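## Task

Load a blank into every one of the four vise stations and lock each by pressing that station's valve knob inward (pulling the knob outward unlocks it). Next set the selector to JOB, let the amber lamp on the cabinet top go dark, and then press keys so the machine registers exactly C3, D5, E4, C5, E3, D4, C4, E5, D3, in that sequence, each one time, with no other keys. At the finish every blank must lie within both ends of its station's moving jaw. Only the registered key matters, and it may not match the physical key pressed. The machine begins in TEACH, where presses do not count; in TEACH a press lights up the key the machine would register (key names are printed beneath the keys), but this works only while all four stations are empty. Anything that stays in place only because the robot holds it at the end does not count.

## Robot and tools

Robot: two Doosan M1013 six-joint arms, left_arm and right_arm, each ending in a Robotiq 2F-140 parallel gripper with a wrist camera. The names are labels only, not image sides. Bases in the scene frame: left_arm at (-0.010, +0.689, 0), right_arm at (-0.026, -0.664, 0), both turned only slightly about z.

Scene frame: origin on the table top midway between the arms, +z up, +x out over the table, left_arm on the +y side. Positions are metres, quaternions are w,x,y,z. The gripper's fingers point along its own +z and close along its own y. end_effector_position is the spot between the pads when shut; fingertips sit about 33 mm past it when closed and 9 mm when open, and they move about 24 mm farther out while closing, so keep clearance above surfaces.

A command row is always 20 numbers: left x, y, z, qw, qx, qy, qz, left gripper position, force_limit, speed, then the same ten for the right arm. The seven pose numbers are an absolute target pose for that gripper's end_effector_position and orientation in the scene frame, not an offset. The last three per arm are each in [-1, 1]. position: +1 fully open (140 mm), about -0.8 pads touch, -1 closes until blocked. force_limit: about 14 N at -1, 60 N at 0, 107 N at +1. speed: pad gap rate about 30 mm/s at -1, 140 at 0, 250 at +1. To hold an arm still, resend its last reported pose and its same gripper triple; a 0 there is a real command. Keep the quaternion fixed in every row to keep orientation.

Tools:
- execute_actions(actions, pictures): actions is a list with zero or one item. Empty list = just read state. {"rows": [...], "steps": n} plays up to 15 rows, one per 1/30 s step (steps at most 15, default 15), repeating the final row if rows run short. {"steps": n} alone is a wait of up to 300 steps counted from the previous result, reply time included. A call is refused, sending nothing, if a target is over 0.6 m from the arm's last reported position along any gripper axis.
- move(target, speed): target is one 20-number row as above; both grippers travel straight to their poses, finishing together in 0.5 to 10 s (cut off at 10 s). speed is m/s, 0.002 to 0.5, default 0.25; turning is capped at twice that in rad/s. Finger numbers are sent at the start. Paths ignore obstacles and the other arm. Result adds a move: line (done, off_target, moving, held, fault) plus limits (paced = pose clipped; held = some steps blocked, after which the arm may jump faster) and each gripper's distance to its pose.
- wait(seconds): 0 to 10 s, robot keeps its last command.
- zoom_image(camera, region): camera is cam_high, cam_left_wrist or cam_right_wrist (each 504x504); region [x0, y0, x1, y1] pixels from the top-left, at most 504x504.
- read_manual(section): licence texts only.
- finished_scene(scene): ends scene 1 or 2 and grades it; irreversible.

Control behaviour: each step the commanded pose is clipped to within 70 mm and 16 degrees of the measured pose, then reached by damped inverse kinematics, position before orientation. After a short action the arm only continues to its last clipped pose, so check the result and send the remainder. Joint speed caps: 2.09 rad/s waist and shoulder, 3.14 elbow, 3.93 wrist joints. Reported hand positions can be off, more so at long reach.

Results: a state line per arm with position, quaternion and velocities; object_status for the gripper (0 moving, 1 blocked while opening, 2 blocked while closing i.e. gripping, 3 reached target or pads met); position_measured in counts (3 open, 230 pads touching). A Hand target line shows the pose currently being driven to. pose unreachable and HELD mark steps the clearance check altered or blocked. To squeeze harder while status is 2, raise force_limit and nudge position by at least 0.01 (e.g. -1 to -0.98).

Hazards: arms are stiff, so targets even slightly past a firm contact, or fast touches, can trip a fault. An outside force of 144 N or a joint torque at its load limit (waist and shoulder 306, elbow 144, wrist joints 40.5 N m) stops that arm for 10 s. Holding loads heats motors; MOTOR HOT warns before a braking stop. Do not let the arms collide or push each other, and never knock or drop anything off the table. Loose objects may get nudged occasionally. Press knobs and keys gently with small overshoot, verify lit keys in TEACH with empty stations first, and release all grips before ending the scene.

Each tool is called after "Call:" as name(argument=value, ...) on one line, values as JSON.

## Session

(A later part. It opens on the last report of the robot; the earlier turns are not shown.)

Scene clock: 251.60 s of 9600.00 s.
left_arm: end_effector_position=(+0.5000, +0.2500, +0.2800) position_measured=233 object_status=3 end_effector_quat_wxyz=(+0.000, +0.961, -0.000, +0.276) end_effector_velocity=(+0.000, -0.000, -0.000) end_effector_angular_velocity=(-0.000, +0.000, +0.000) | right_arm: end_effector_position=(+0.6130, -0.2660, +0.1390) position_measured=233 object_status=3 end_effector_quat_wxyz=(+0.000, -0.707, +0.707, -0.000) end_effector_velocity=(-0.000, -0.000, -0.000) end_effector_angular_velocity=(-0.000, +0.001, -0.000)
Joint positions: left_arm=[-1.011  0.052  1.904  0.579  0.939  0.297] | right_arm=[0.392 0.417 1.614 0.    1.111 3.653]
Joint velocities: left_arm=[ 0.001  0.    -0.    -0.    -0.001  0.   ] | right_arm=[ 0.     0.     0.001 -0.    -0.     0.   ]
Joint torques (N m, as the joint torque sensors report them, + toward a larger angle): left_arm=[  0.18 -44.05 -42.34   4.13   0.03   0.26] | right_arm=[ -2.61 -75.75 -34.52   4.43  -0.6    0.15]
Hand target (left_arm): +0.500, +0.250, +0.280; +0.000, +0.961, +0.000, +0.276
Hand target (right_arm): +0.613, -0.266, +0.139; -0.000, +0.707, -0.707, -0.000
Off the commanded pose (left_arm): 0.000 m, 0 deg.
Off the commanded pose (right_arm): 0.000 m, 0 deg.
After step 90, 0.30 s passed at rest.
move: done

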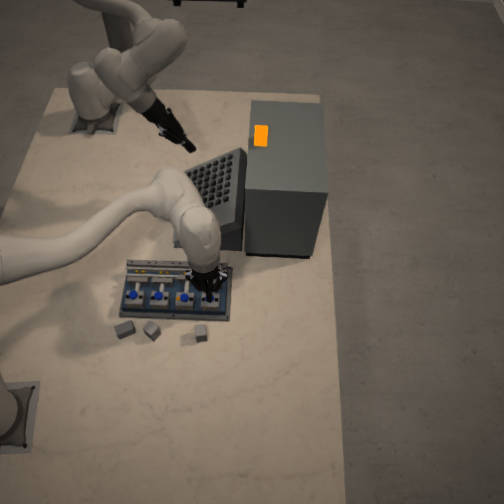

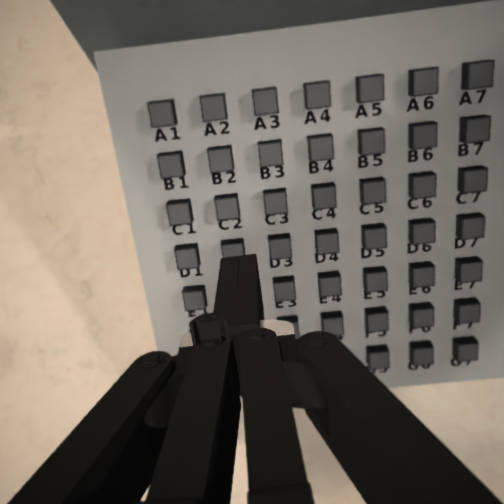

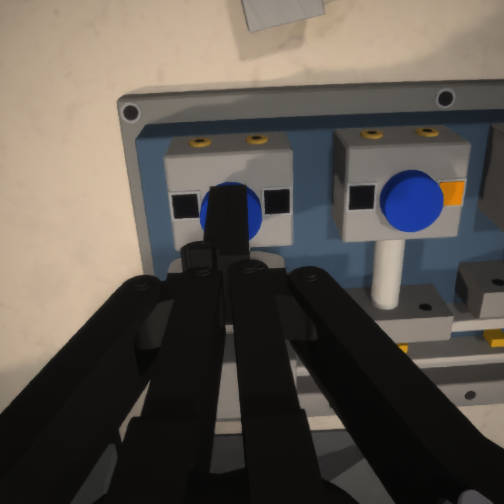

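Call:
move(target=[0.5,0.25,0.28,0,0.961,0,0.276,-1,0,0,0.613,-0.266,0.1365,0,0.7071,-0.7071,0,-1,0,0], speed=0.015)

Call:
move(target=[0.5,0.25,0.28,0,0.961,0,0.276,-1,0,0,0.613,-0.266,0.16,0,0.7071,-0.7071,0,-1,0,0], speed=0.05)

Call:
move(target=[0.5,0.25,0.28,0,0.961,0,0.276,-1,0,0,0.528,-0.266,0.16,0,0.7071,-0.7071,0,-0.2,-0.5,0], speed=0.1)

Scene clock: 258.67 s of 9600.00 s.
left_arm: end_effector_position=(+0.5000, +0.2500, +0.2800) position_measured=233 object_status=3 end_effector_quat_wxyz=(-0.000, +0.961, -0.000, +0.276) end_effector_velocity=(+0.000, +0.000, +0.000) end_effector_angular_velocity=(-0.002, +0.001, +0.002) | right_arm: end_effector_position=(+0.6130, -0.2660, +0.1365) position_measured=233 object_status=3 end_effector_quat_wxyz=(+0.000, -0.707, +0.707, +0.000) end_effector_velocity=(-0.000, -0.000, -0.000) end_effector_angular_velocity=(-0.000, +0.000, -0.001)
Joint positions: left_arm=[-1.011  0.052  1.904  0.579  0.939  0.297] | right_arm=[0.392 0.418 1.616 0.    1.107 3.653]
Joint velocities: left_arm=[ 0.001 -0.001 -0.    -0.002 -0.    -0.   ] | right_arm=[-0.    -0.     0.001  0.    -0.     0.001]
Joint torques (N m, as the joint torque sensors report them, + toward a larger angle): left_arm=[  1.39 -44.27 -42.05   4.07   0.19   0.11] | right_arm=[ -0.69 -74.12 -34.05   4.39  -0.56   0.13]
Hand target (left_arm): +0.500, +0.250, +0.280; +0.000, +0.961, +0.000, +0.276
Hand target (right_arm): +0.613, -0.266, +0.136; -0.000, +0.707, -0.707, -0.000
Off the commanded pose (left_arm): 0.000 m, 0 deg.
Off the commanded pose (right_arm): 0.000 m, 0 deg.
After step 90, 3.37 s passed at rest.
move: done

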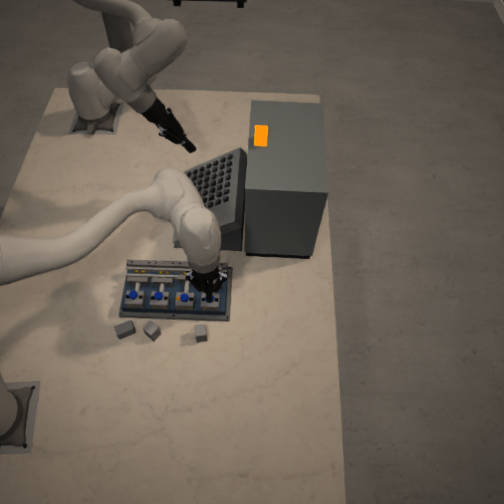

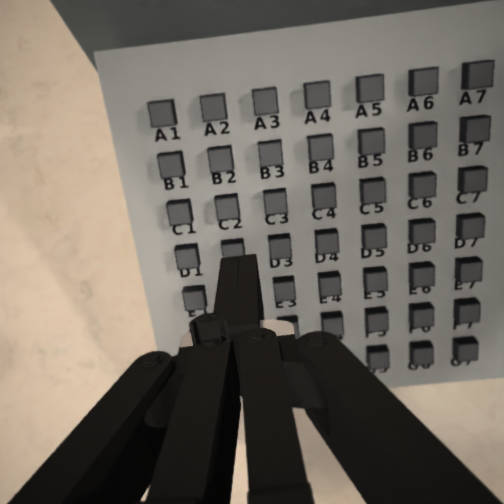

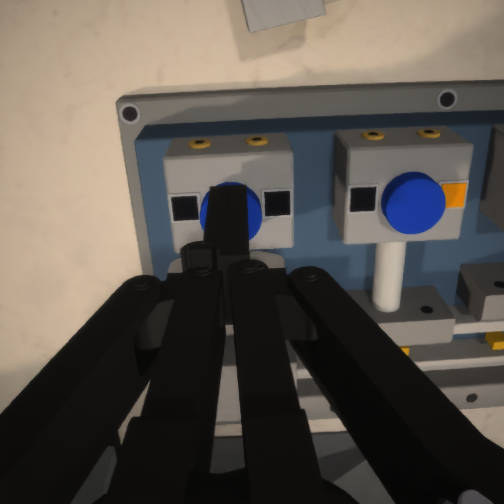

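Scene clock: 259.40 s of 9600.00 s.
left_arm: end_effector_position=(+0.5000, +0.2500, +0.2800) position_measured=233 object_status=3 end_effector_quat_wxyz=(-0.000, +0.961, -0.000, +0.276) end_effector_velocity=(+0.000, -0.001, +0.001) end_effector_angular_velocity=(-0.002, -0.001, -0.001) | right_arm: end_effector_position=(+0.6130, -0.2660, +0.1600) position_measured=233 object_status=3 end_effector_quat_wxyz=(-0.000, -0.707, +0.707, +0.000) end_effector_velocity=(+0.001, -0.001, +0.001) end_effector_angular_velocity=(+0.000, -0.001, -0.001)
Joint positions: left_arm=[-1.011  0.052  1.904  0.579  0.939  0.297] | right_arm=[0.392 0.402 1.594 0.    1.146 3.653]
Joint velocities: left_arm=[ 0.    -0.    -0.001 -0.    -0.001  0.   ] | right_arm=[-0.001 -0.001 -0.001  0.     0.001 -0.   ]
Joint torques (N m, as the joint torque sensors report them, + toward a larger angle): left_arm=[  1.4  -44.01 -41.94   4.11   0.15   0.17] | right_arm=[ -1.98 -80.5  -38.38   4.33   0.15   0.24]
Hand target (left_arm): +0.500, +0.250, +0.280; +0.000, +0.961, +0.000, +0.276
Hand target (right_arm): +0.613, -0.266, +0.160; +0.000, +0.707, -0.707, +0.000
Off the commanded pose (left_arm): 0.000 m, 0 deg.
Off the commanded pose (right_arm): 0.000 m, 0 deg.
move: done

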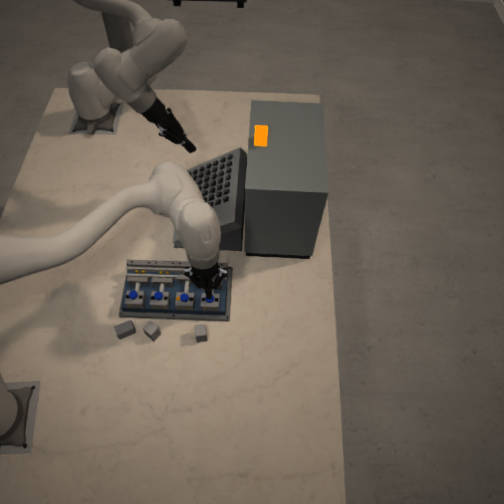

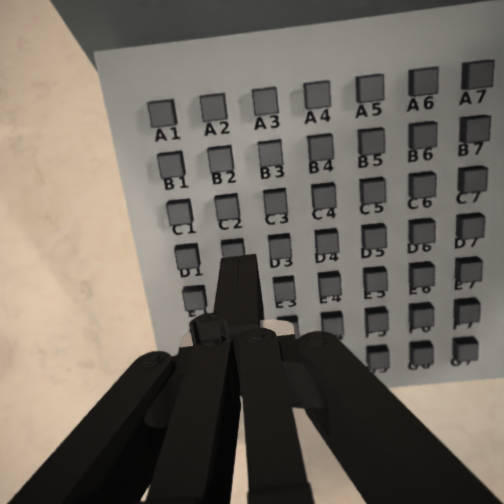

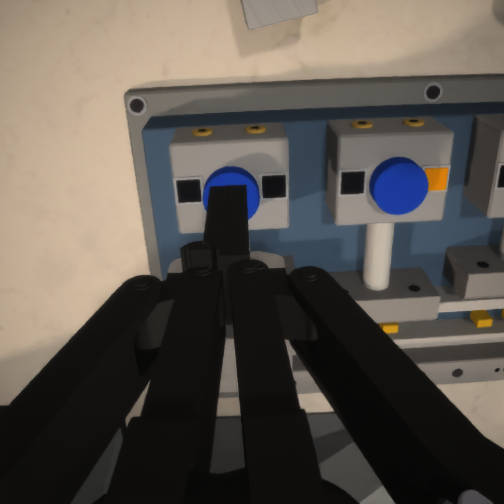

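Scene clock: 260.57 s of 9600.00 s.
left_arm: end_effector_position=(+0.5000, +0.2500, +0.2800) position_measured=233 object_status=3 end_effector_quat_wxyz=(-0.000, +0.961, -0.000, +0.276) end_effector_velocity=(+0.001, -0.000, +0.000) end_effector_angular_velocity=(-0.001, -0.000, +0.001) | right_arm: end_effector_position=(+0.5281, -0.2658, +0.1599) position_measured=154 object_status=3 end_effector_quat_wxyz=(+0.000, -0.707, +0.707, +0.000) end_effector_velocity=(-0.001, +0.000, -0.000) end_effector_angular_velocity=(-0.000, +0.000, +0.000)
Joint positions: left_arm=[-1.011  0.052  1.904  0.579  0.939  0.297] | right_arm=[0.454 0.299 1.741 0.    1.102 3.715]
Joint velocities: left_arm=[ 0.001  0.001 -0.001  0.    -0.     0.   ] | right_arm=[ 0.001 -0.001  0.001  0.    -0.     0.001]
Joint torques (N m, as the joint torque sensors report them, + toward a larger angle): left_arm=[  0.49 -43.22 -42.07   4.1    0.25   0.15] | right_arm=[ -0.77 -69.95 -36.44   4.34  -0.15   0.31]
Hand target (left_arm): +0.500, +0.250, +0.280; +0.000, +0.961, +0.000, +0.276
Hand target (right_arm): +0.528, -0.266, +0.160; -0.000, +0.707, -0.707, -0.000
Off the commanded pose (left_arm): 0.000 m, 0 deg.
Off the commanded pose (right_arm): 0.000 m, 0 deg.
move: done

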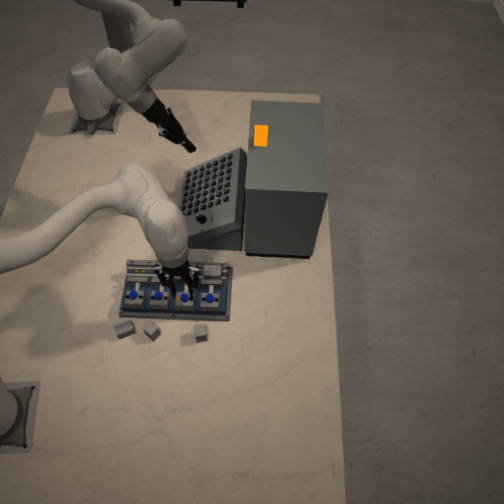

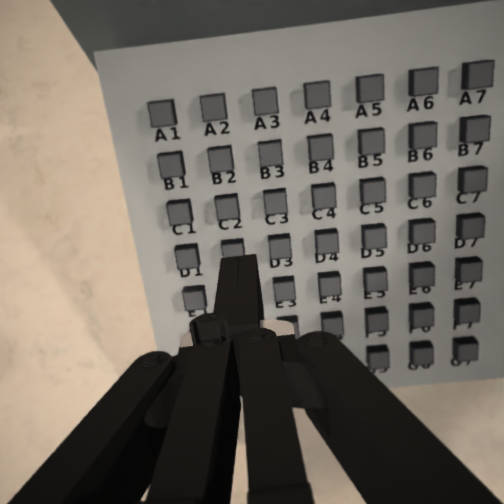

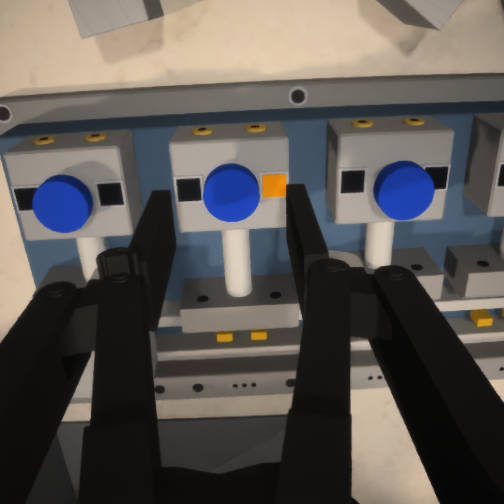

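Call:
move(target=[0.5,0.25,0.28,0,0.961,0,0.276,-1,0,0,0.527,-0.266,0.123,0,0.7071,-0.7071,0,-0.2,-0.5,0], speed=0.04)

Call:
move(target=[0.5,0.25,0.28,0,0.961,0,0.276,-1,0,0,0.527,-0.266,0.123,0,0.7071,-0.7071,0,-1,-0.5,-0.5])

Call:
move(target=[0.5,0.25,0.28,0,0.961,0,0.276,-1,0,0,0.527,-0.266,0.131,0,0.7071,-0.7071,0,-1,-0.5,-0.5], speed=0.015)

Scene clock: 272.80 s of 9600.00 s.
left_arm: end_effector_position=(+0.5000, +0.2500, +0.2800) position_measured=233 object_status=3 end_effector_quat_wxyz=(-0.000, +0.961, -0.000, +0.276) end_effector_velocity=(-0.000, -0.001, +0.001) end_effector_angular_velocity=(-0.001, -0.001, -0.001) | right_arm: end_effector_position=(+0.5270, -0.2660, +0.1230) position_measured=154 object_status=3 end_effector_quat_wxyz=(+0.000, -0.707, +0.707, +0.000) end_effector_velocity=(+0.000, +0.000, -0.001) end_effector_angular_velocity=(-0.000, +0.000, +0.000)
Joint positions: left_arm=[-1.011  0.052  1.904  0.579  0.939  0.297] | right_arm=[0.454 0.327 1.777 0.    1.038 3.715]
Joint velocities: left_arm=[-0.001 -0.001 -0.001 -0.    -0.     0.   ] | right_arm=[ 0.     0.001  0.    -0.    -0.001  0.   ]
Joint torques (N m, as the joint torque sensors report them, + toward a larger angle): left_arm=[  0.56 -43.74 -42.29   4.04   0.15   0.2 ] | right_arm=[ -0.37 -71.12 -35.97   4.19  -0.11   0.13]
Hand target (left_arm): +0.500, +0.250, +0.280; -0.000, +0.961, +0.000, +0.276
Hand target (right_arm): +0.527, -0.266, +0.123; -0.000, +0.707, -0.707, -0.000
Off the commanded pose (left_arm): 0.000 m, 0 deg.
Off the commanded pose (right_arm): 0.000 m, 0 deg.
After step 90, 8.03 s passed at rest.
move: done

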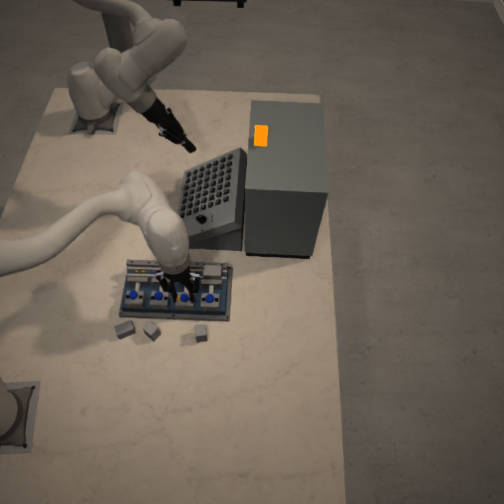

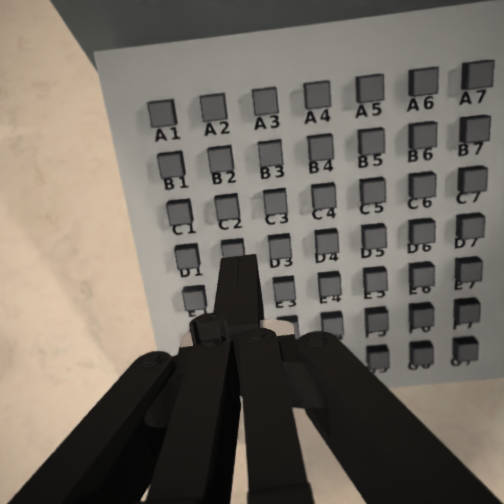

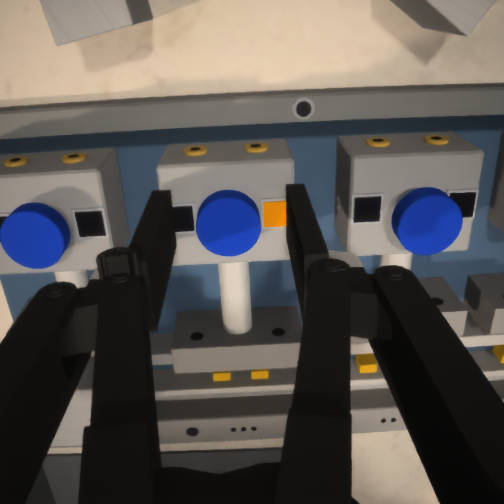

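Scene clock: 273.50 s of 9600.00 s.
left_arm: end_effector_position=(+0.5000, +0.2500, +0.2800) position_measured=233 object_status=3 end_effector_quat_wxyz=(-0.000, +0.961, -0.000, +0.276) end_effector_velocity=(+0.000, -0.000, +0.001) end_effector_angular_velocity=(-0.002, +0.000, +0.001) | right_arm: end_effector_position=(+0.5271, -0.2659, +0.1230) position_measured=191 object_status=2 end_effector_quat_wxyz=(+0.000, -0.707, +0.707, -0.000) end_effector_velocity=(-0.001, +0.000, -0.000) end_effector_angular_velocity=(-0.001, +0.002, +0.002)
Joint positions: left_arm=[-1.011  0.052  1.904  0.579  0.939  0.297] | right_arm=[ 0.454  0.327  1.777 -0.     1.037  3.715]
Joint velocities: left_arm=[ 0.    -0.    -0.001 -0.002 -0.001  0.   ] | right_arm=[ 0.002  0.     0.    -0.     0.001 -0.   ]
Joint torques (N m, as the joint torque sensors report them, + toward a larger angle): left_arm=[  0.97 -43.67 -42.24   4.08   0.1    0.13] | right_arm=[  7.07 -65.83 -24.35   7.83   4.54   0.11]
Hand target (left_arm): +0.500, +0.250, +0.280; +0.000, +0.961, +0.000, +0.276
Hand target (right_arm): +0.527, -0.266, +0.123; -0.000, +0.707, -0.707, +0.000
Off the commanded pose (left_arm): 0.000 m, 0 deg.
Off the commanded pose (right_arm): 0.000 m, 0 deg.
move: done

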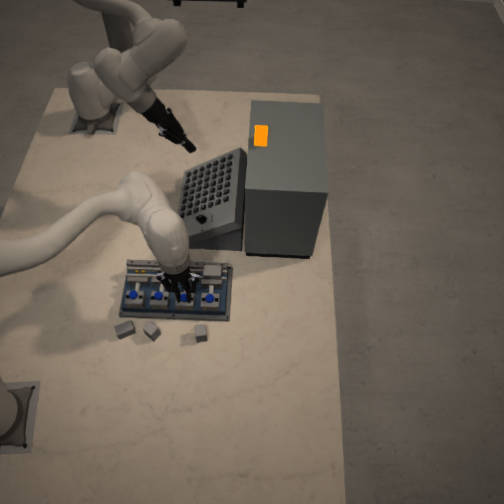

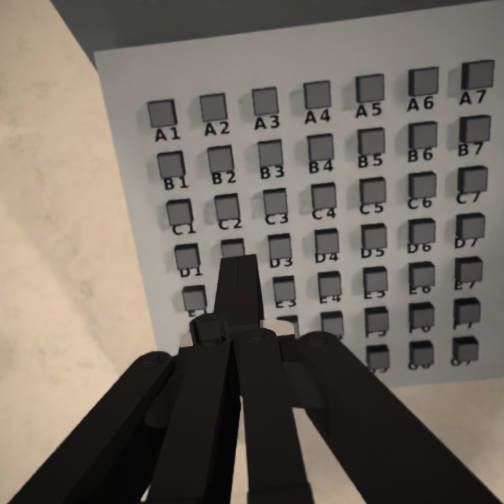

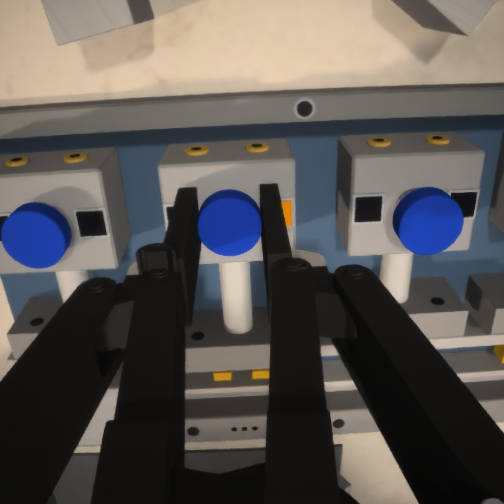

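Scene clock: 274.27 s of 9600.00 s.
left_arm: end_effector_position=(+0.5000, +0.2500, +0.2800) position_measured=233 object_status=3 end_effector_quat_wxyz=(-0.000, +0.961, -0.000, +0.276) end_effector_velocity=(-0.000, -0.000, -0.001) end_effector_angular_velocity=(+0.000, +0.002, -0.000) | right_arm: end_effector_position=(+0.5270, -0.2660, +0.1310) position_measured=191 object_status=2 end_effector_quat_wxyz=(+0.000, -0.707, +0.707, -0.000) end_effector_velocity=(+0.000, -0.000, +0.000) end_effector_angular_velocity=(-0.000, +0.000, +0.000)
Joint positions: left_arm=[-1.011  0.052  1.904  0.579  0.939  0.297] | right_arm=[ 0.454  0.32   1.77  -0.     1.051  3.715]
Joint velocities: left_arm=[-0.     0.001  0.001 -0.002 -0.     0.   ] | right_arm=[-0.    -0.    -0.     0.     0.001 -0.   ]
Joint torques (N m, as the joint torque sensors report them, + toward a larger angle): left_arm=[  0.82 -44.52 -41.9    4.06   0.31   0.25] | right_arm=[  6.8  -75.41 -26.62   7.98   6.94   0.14]
Hand target (left_arm): +0.500, +0.250, +0.280; -0.000, +0.961, +0.000, +0.276
Hand target (right_arm): +0.527, -0.266, +0.131; +0.000, +0.707, -0.707, +0.000
Off the commanded pose (left_arm): 0.000 m, 0 deg.
Off the commanded pose (right_arm): 0.000 m, 0 deg.
move: done

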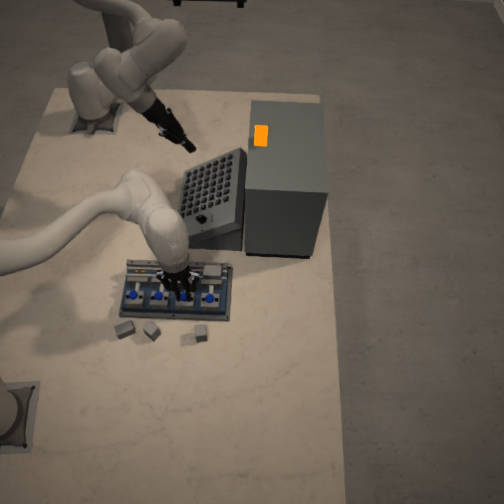

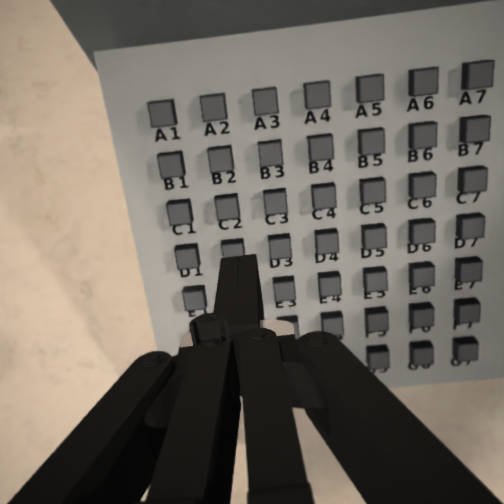

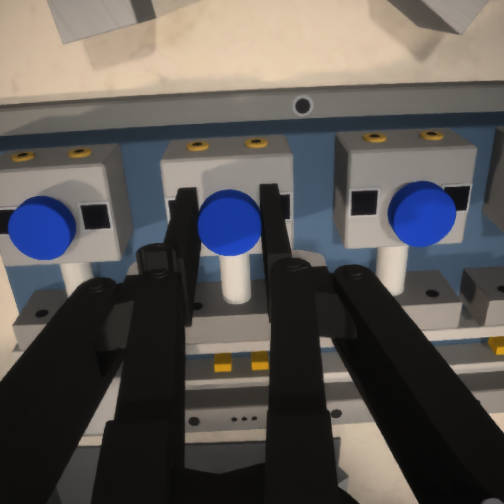

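Released. Back to knob 4.

Call:
move(target=[0.5,0.25,0.28,0,0.961,0,0.276,-1,0,0,0.527,-0.266,0.131,0,0.7071,-0.7071,0,-0.3,-0.5,0])

Call:
move(target=[0.5,0.25,0.28,0,0.961,0,0.276,-1,0,0,0.527,-0.266,0.155,0,0.7071,-0.7071,0,-0.3,-0.5,0], speed=0.08)

Call:
move(target=[0.5,0.25,0.28,0,0.961,0,0.276,-1,0,0,0.613,-0.266,0.15,0,0.7071,-0.7071,0,-1,0,0], speed=0.12)

Call:
move(target=[0.5,0.25,0.28,0,0.961,0,0.276,-1,0,0,0.613,-0.266,0.134,0,0.7071,-0.7071,0,-1,0,0], speed=0.015)

Call:
wait(seconds=1)

Scene clock: 284.60 s of 9600.00 s.
left_arm: end_effector_position=(+0.5000, +0.2500, +0.2800) position_measured=233 object_status=3 end_effector_quat_wxyz=(-0.000, +0.961, -0.000, +0.276) end_effector_velocity=(+0.000, +0.000, -0.000) end_effector_angular_velocity=(+0.001, -0.000, -0.001) | right_arm: end_effector_position=(+0.5270, -0.2660, +0.1310) position_measured=167 object_status=3 end_effector_quat_wxyz=(-0.000, -0.707, +0.707, +0.000) end_effector_velocity=(-0.000, +0.001, +0.000) end_effector_angular_velocity=(+0.000, -0.001, +0.002)
Joint positions: left_arm=[-1.011  0.052  1.904  0.579  0.939  0.297] | right_arm=[ 0.455  0.32   1.77  -0.     1.051  3.715]
Joint velocities: left_arm=[-0.     0.     0.001  0.001  0.    -0.   ] | right_arm=[ 0.002 -0.    -0.001 -0.    -0.    -0.   ]
Joint torques (N m, as the joint torque sensors report them, + toward a larger angle): left_arm=[  1.24 -44.33 -41.79   4.01   0.11   0.19] | right_arm=[ -0.51 -70.73 -36.22   4.09  -0.09   0.17]
Hand target (left_arm): +0.500, +0.250, +0.280; +0.000, +0.961, +0.000, +0.276
Hand target (right_arm): +0.527, -0.266, +0.131; +0.000, +0.707, -0.707, +0.000
Off the commanded pose (left_arm): 0.000 m, 0 deg.
Off the commanded pose (right_arm): 0.000 m, 0 deg.
After step 90, 6.63 s passed at rest.
move: done

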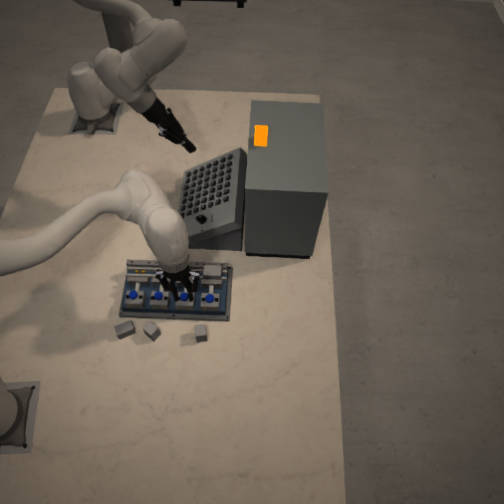

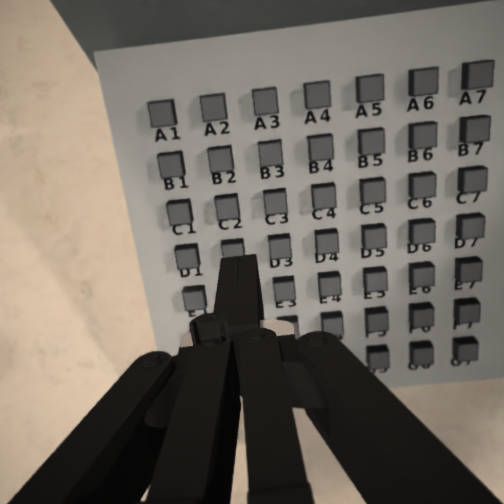

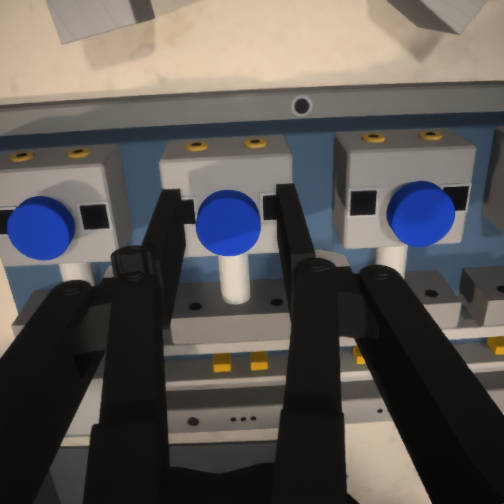

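Scene clock: 285.33 s of 9600.00 s.
left_arm: end_effector_position=(+0.5000, +0.2500, +0.2800) position_measured=233 object_status=3 end_effector_quat_wxyz=(-0.000, +0.961, -0.000, +0.276) end_effector_velocity=(+0.000, +0.000, -0.000) end_effector_angular_velocity=(+0.002, -0.000, +0.000) | right_arm: end_effector_position=(+0.5270, -0.2660, +0.1550) position_measured=167 object_status=3 end_effector_quat_wxyz=(-0.000, -0.707, +0.707, -0.000) end_effector_velocity=(+0.001, -0.001, +0.001) end_effector_angular_velocity=(+0.000, -0.000, -0.002)
Joint positions: left_arm=[-1.011  0.052  1.904  0.579  0.939  0.297] | right_arm=[ 0.455  0.301  1.747 -0.     1.093  3.715]
Joint velocities: left_arm=[ 0.     0.001 -0.     0.001  0.001  0.   ] | right_arm=[-0.002 -0.    -0.001  0.     0.001 -0.   ]
Joint torques (N m, as the joint torque sensors report them, + toward a larger angle): left_arm=[  0.52 -44.04 -41.97   4.03   0.16   0.17] | right_arm=[ -1.96 -70.14 -37.66   4.11  -0.21   0.09]
Hand target (left_arm): +0.500, +0.250, +0.280; -0.000, +0.961, +0.000, +0.276
Hand target (right_arm): +0.527, -0.266, +0.155; +0.000, +0.707, -0.707, +0.000
Off the commanded pose (left_arm): 0.000 m, 0 deg.
Off the commanded pose (right_arm): 0.000 m, 0 deg.
move: done

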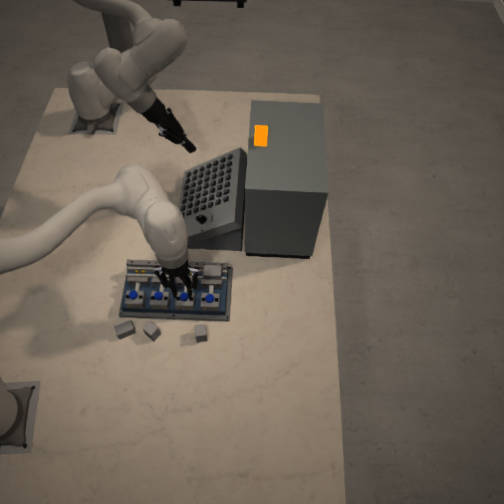

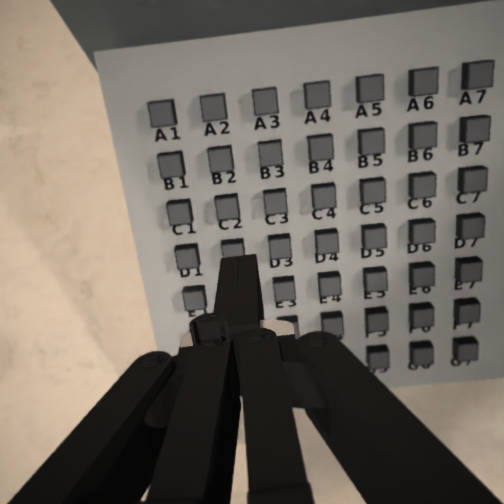

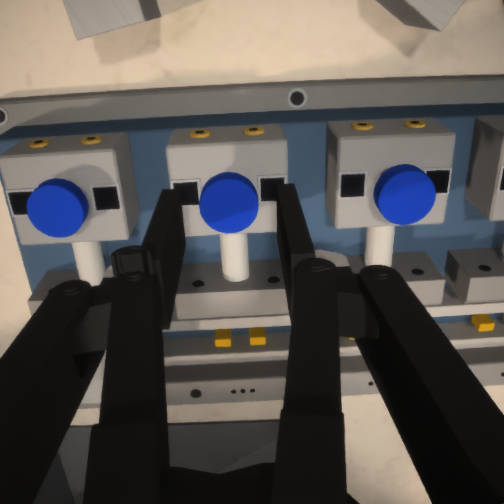

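Scene clock: 286.37 s of 9600.00 s.
left_arm: end_effector_position=(+0.5000, +0.2500, +0.2800) position_measured=233 object_status=3 end_effector_quat_wxyz=(-0.000, +0.961, -0.000, +0.276) end_effector_velocity=(-0.001, -0.001, +0.000) end_effector_angular_velocity=(-0.002, +0.001, -0.001) | right_arm: end_effector_position=(+0.6129, -0.2662, +0.1501) position_measured=233 object_status=3 end_effector_quat_wxyz=(-0.000, -0.707, +0.707, -0.000) end_effector_velocity=(+0.000, +0.000, -0.000) end_effector_angular_velocity=(+0.001, +0.001, -0.001)
Joint positions: left_arm=[-1.011  0.052  1.904  0.579  0.939  0.297] | right_arm=[ 0.392  0.409  1.604 -0.     1.129  3.653]
Joint velocities: left_arm=[-0.001 -0.001  0.    -0.001 -0.001  0.   ] | right_arm=[-0.001  0.001 -0.001  0.001  0.    -0.   ]
Joint torques (N m, as the joint torque sensors report them, + toward a larger angle): left_arm=[  0.6  -44.26 -42.06   3.99   0.16   0.23] | right_arm=[ -3.36 -81.73 -37.04   4.31  -0.17   0.29]
Hand target (left_arm): +0.500, +0.250, +0.280; +0.000, +0.961, +0.000, +0.276
Hand target (right_arm): +0.613, -0.266, +0.150; +0.000, +0.707, -0.707, +0.000
Off the commanded pose (left_arm): 0.000 m, 0 deg.
Off the commanded pose (right_arm): 0.000 m, 0 deg.
move: done

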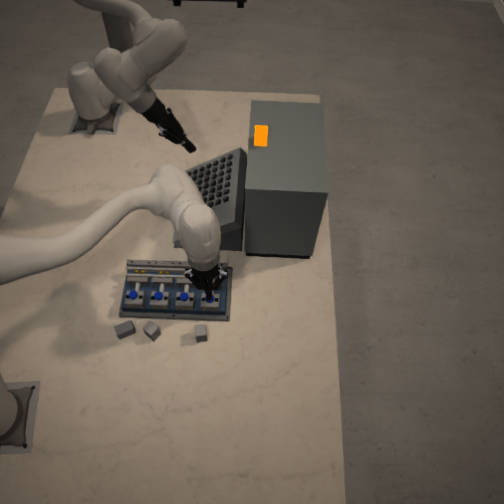

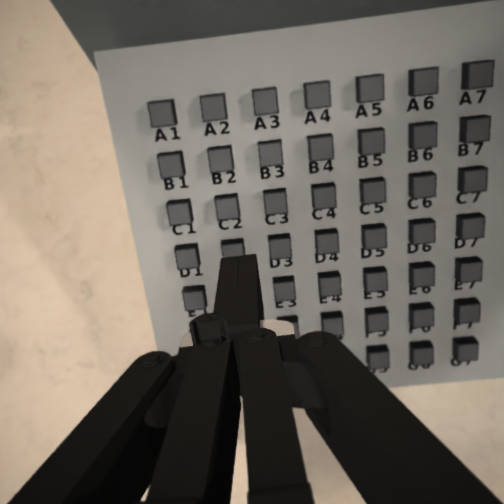

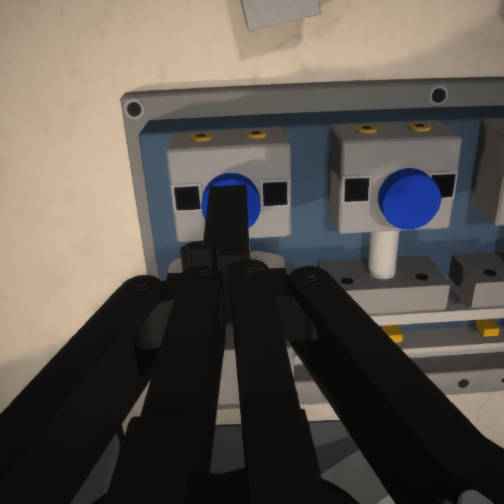

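Scene clock: 287.67 s of 9600.00 s.
left_arm: end_effector_position=(+0.5000, +0.2500, +0.2800) position_measured=233 object_status=3 end_effector_quat_wxyz=(-0.000, +0.961, -0.000, +0.276) end_effector_velocity=(-0.001, +0.000, +0.000) end_effector_angular_velocity=(+0.000, -0.000, -0.001) | right_arm: end_effector_position=(+0.6130, -0.2660, +0.1340) position_measured=233 object_status=3 end_effector_quat_wxyz=(+0.000, -0.707, +0.707, +0.000) end_effector_velocity=(-0.000, +0.001, +0.000) end_effector_angular_velocity=(+0.000, -0.001, +0.001)
Joint positions: left_arm=[-1.011  0.052  1.904  0.579  0.939  0.297] | right_arm=[0.392 0.42  1.618 0.    1.103 3.653]
Joint velocities: left_arm=[-0.001 -0.002  0.002  0.     0.    -0.   ] | right_arm=[ 0.001  0.    -0.    -0.    -0.001  0.   ]
Joint torques (N m, as the joint torque sensors report them, + toward a larger angle): left_arm=[ -0.03 -44.36 -41.81   4.11   0.13   0.19] | right_arm=[ -1.43 -74.36 -35.18   4.52  -0.96   0.09]
Hand target (left_arm): +0.500, +0.250, +0.280; +0.000, +0.961, +0.000, +0.276
Hand target (right_arm): +0.613, -0.266, +0.134; -0.000, +0.707, -0.707, -0.000
Off the commanded pose (left_arm): 0.000 m, 0 deg.
Off the commanded pose (right_arm): 0.000 m, 0 deg.
move: done

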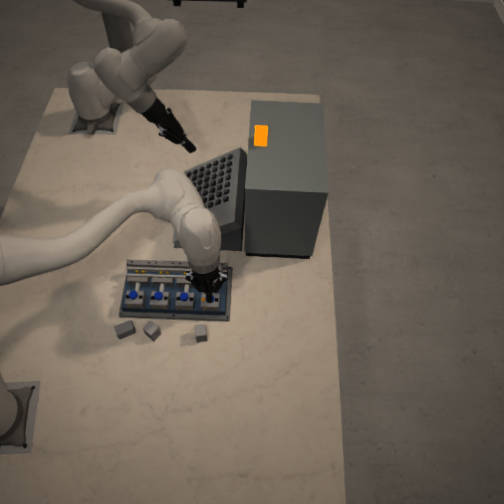

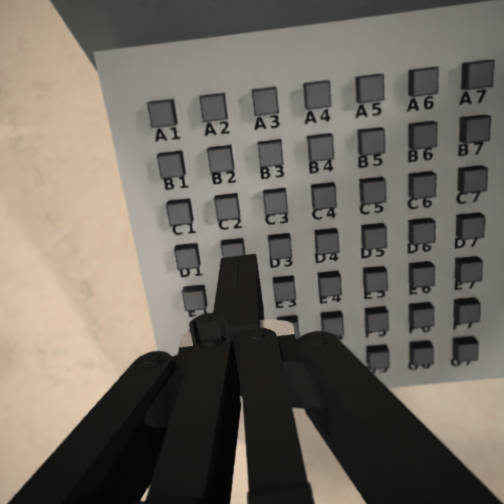

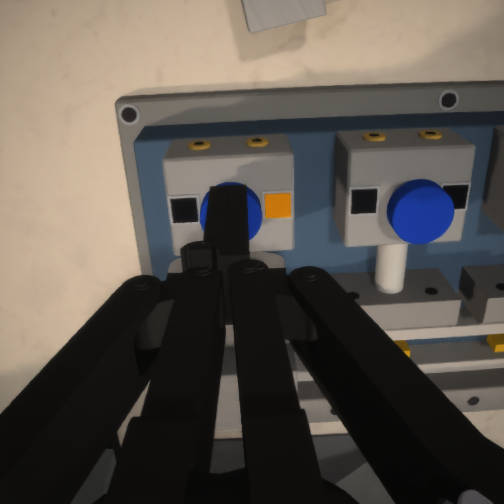

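Scene clock: 288.67 s of 9600.00 s.
left_arm: end_effector_position=(+0.5000, +0.2500, +0.2800) position_measured=233 object_status=3 end_effector_quat_wxyz=(-0.000, +0.961, -0.000, +0.276) end_effector_velocity=(-0.000, +0.000, +0.000) end_effector_angular_velocity=(+0.001, +0.000, +0.001) | right_arm: end_effector_position=(+0.6130, -0.2660, +0.1340) position_measured=233 object_status=3 end_effector_quat_wxyz=(+0.000, -0.707, +0.707, +0.000) end_effector_velocity=(+0.000, -0.000, +0.000) end_effector_angular_velocity=(-0.000, +0.000, -0.000)
Joint positions: left_arm=[-1.011  0.052  1.904  0.579  0.939  0.297] | right_arm=[0.392 0.42  1.618 0.    1.103 3.653]
Joint velocities: left_arm=[-0.    -0.    -0.001  0.     0.002 -0.   ] | right_arm=[-0. -0.  0. -0.  0. -0.]
Joint torques (N m, as the joint torque sensors report them, + toward a larger angle): left_arm=[  1.05 -43.38 -41.88   4.06   0.17   0.22] | right_arm=[ -0.72 -75.81 -34.68   4.64  -1.01   0.26]
Hand target (left_arm): +0.500, +0.250, +0.280; +0.000, +0.961, +0.000, +0.276
Hand target (right_arm): +0.613, -0.266, +0.134; -0.000, +0.707, -0.707, -0.000
Off the commanded pose (left_arm): 0.000 m, 0 deg.
Off the commanded pose (right_arm): 0.000 m, 0 deg.
Steps of this call (steps 1 to 30: nothing new was sent). Readings (end_effector_position | what the end effector reports):
1: left_arm (+0.5000, +0.2500, +0.2800) | right_arm (+0.6130, -0.2660, +0.1340) | left_arm position_measured=233 object_status=3 | right_arm position_measured=233 object_status=3
2: left_arm (+0.5000, +0.2500, +0.2800) | right_arm (+0.6130, -0.2660, +0.1340) | left_arm position_measured=233 object_status=3 | right_arm position_measured=233 object_status=3
4: left_arm (+0.5000, +0.2500, +0.2800) | right_arm (+0.6130, -0.2660, +0.1340) | left_arm position_measured=233 object_status=3 | right_arm position_measured=233 object_status=3
8: left_arm (+0.5000, +0.2500, +0.2800) | right_arm (+0.6130, -0.2660, +0.1340) | left_arm position_measured=233 object_status=3 | right_arm position_measured=233 object_status=3
30: the state above

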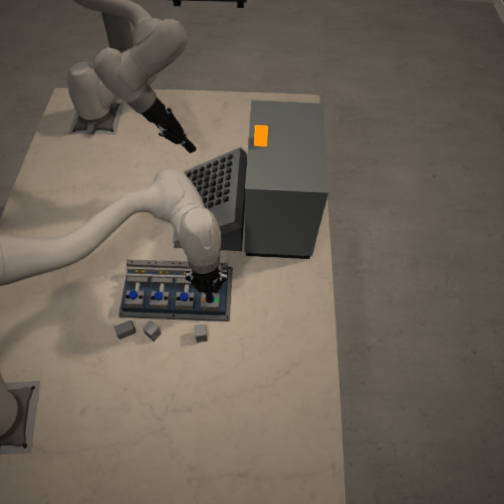

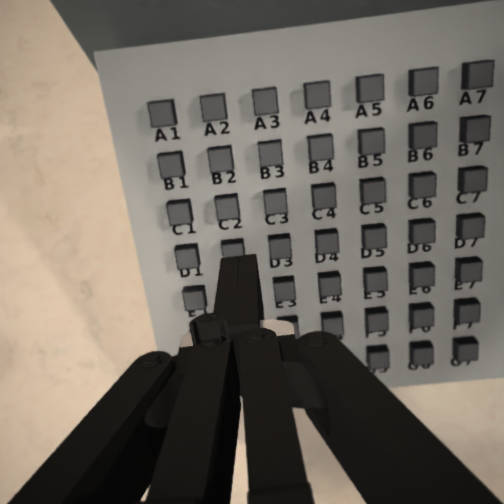

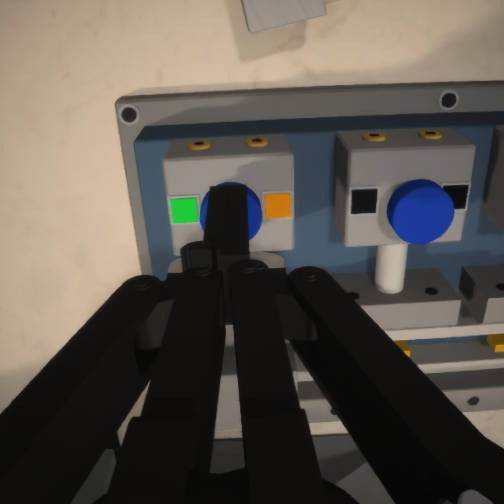

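Call:
move(target=[0.5,0.25,0.28,0,0.961,0,0.276,-1,0,0,0.613,-0.27,0.16,0,0.7071,-0.7071,0,-1,0,0], speed=0.08)

Call:
move(target=[0.5,0.25,0.28,0,0.961,0,0.276,-1,0,0,0.582,-0.365,0.13,0,0.783,-0.623,0,0.1,0,0], speed=0.15)

Scene clock: 297.63 s of 9600.00 s.
left_arm: end_effector_position=(+0.5000, +0.2500, +0.2800) position_measured=233 object_status=3 end_effector_quat_wxyz=(-0.000, +0.961, -0.000, +0.276) end_effector_velocity=(+0.001, +0.001, +0.001) end_effector_angular_velocity=(+0.002, -0.003, -0.002) | right_arm: end_effector_position=(+0.6130, -0.2700, +0.1600) position_measured=233 object_status=3 end_effector_quat_wxyz=(-0.000, -0.707, +0.707, +0.000) end_effector_velocity=(+0.000, -0.000, +0.001) end_effector_angular_velocity=(-0.000, -0.001, +0.000)
Joint positions: left_arm=[-1.011  0.052  1.904  0.579  0.939  0.297] | right_arm=[ 0.388  0.399  1.598 -0.     1.144  3.649]
Joint velocities: left_arm=[ 0.    -0.001  0.001  0.004 -0.001  0.   ] | right_arm=[-0.    -0.    -0.001 -0.001  0.001 -0.   ]
Joint torques (N m, as the joint torque sensors report them, + toward a larger angle): left_arm=[  0.59 -44.81 -42.05   3.98   0.15   0.1 ] | right_arm=[ -1.35 -80.13 -38.17   4.39  -0.14   0.1 ]
Hand target (left_arm): +0.500, +0.250, +0.280; +0.000, +0.961, +0.000, +0.276
Hand target (right_arm): +0.613, -0.270, +0.160; +0.000, +0.707, -0.707, +0.000
Off the commanded pose (left_arm): 0.000 m, 0 deg.
Off the commanded pose (right_arm): 0.000 m, 0 deg.
After step 90, 5.23 s passed at rest.
move: done

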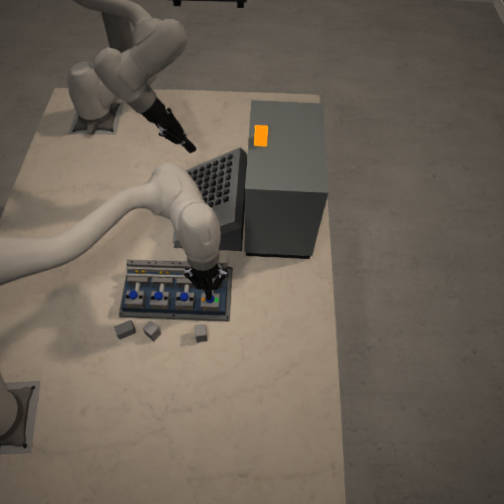

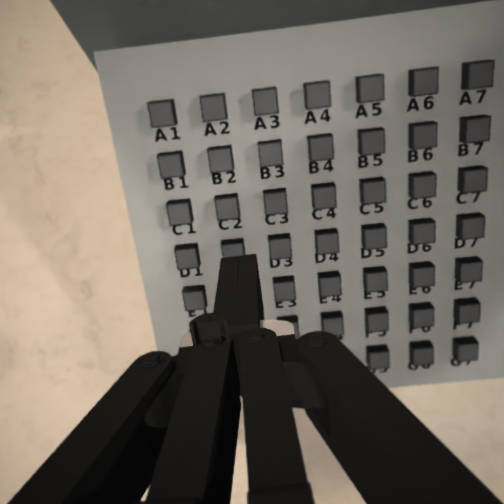

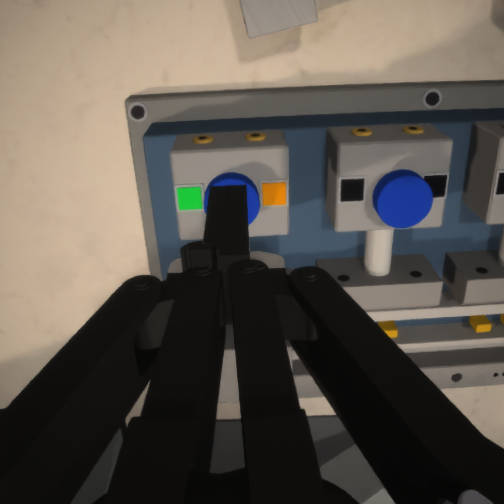

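Scene clock: 298.73 s of 9600.00 s.
left_arm: end_effector_position=(+0.5000, +0.2500, +0.2800) position_measured=233 object_status=3 end_effector_quat_wxyz=(-0.000, +0.961, -0.000, +0.276) end_effector_velocity=(+0.001, -0.001, +0.001) end_effector_angular_velocity=(-0.003, -0.000, +0.001) | right_arm: end_effector_position=(+0.5818, -0.3649, +0.1299) position_measured=117 object_status=3 end_effector_quat_wxyz=(+0.000, +0.783, -0.623, -0.000) end_effector_velocity=(-0.000, -0.000, +0.001) end_effector_angular_velocity=(+0.001, -0.001, +0.001)
Joint positions: left_arm=[-1.011  0.052  1.904  0.579  0.939  0.297] | right_arm=[0.288 0.315 1.779 0.    1.047 3.322]
Joint velocities: left_arm=[ 0.001 -0.    -0.002 -0.001 -0.001 -0.   ] | right_arm=[-0.001 -0.001  0.001  0.    -0.    -0.002]
Joint torques (N m, as the joint torque sensors report them, + toward a larger angle): left_arm=[  0.52 -43.63 -42.08   4.12   0.24   0.15] | right_arm=[ -0.75 -70.23 -35.91   4.03  -0.13   0.11]
Hand target (left_arm): +0.500, +0.250, +0.280; +0.000, +0.961, +0.000, +0.276
Hand target (right_arm): +0.582, -0.365, +0.130; +0.000, +0.783, -0.623, -0.000
Off the commanded pose (left_arm): 0.000 m, 0 deg.
Off the commanded pose (right_arm): 0.000 m, 0 deg.
move: done

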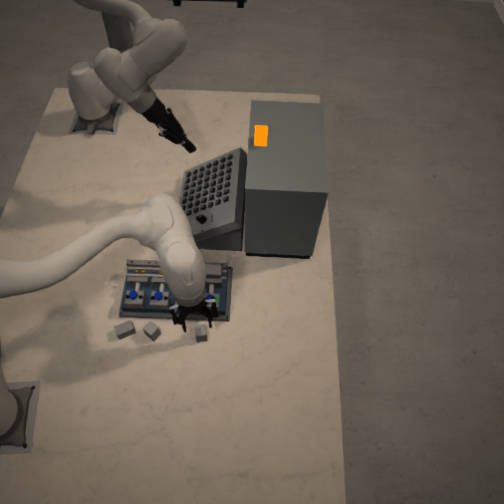

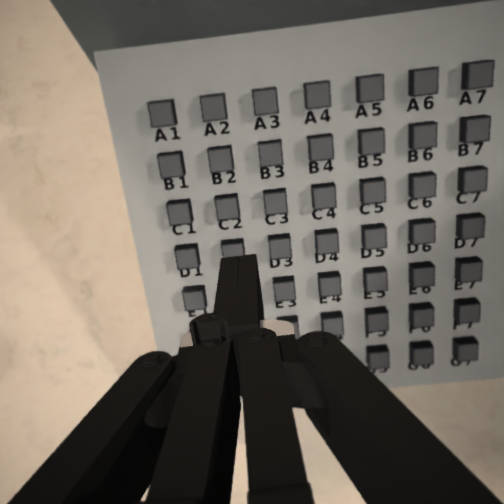

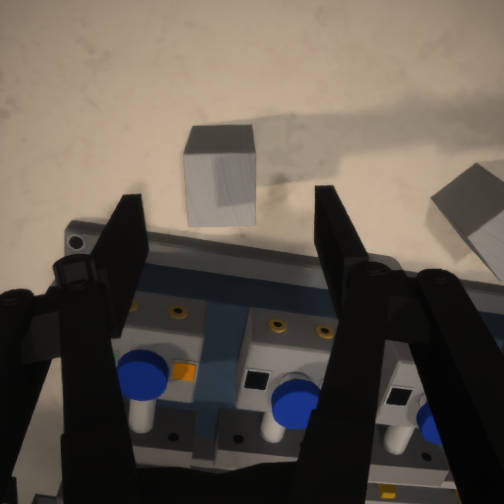

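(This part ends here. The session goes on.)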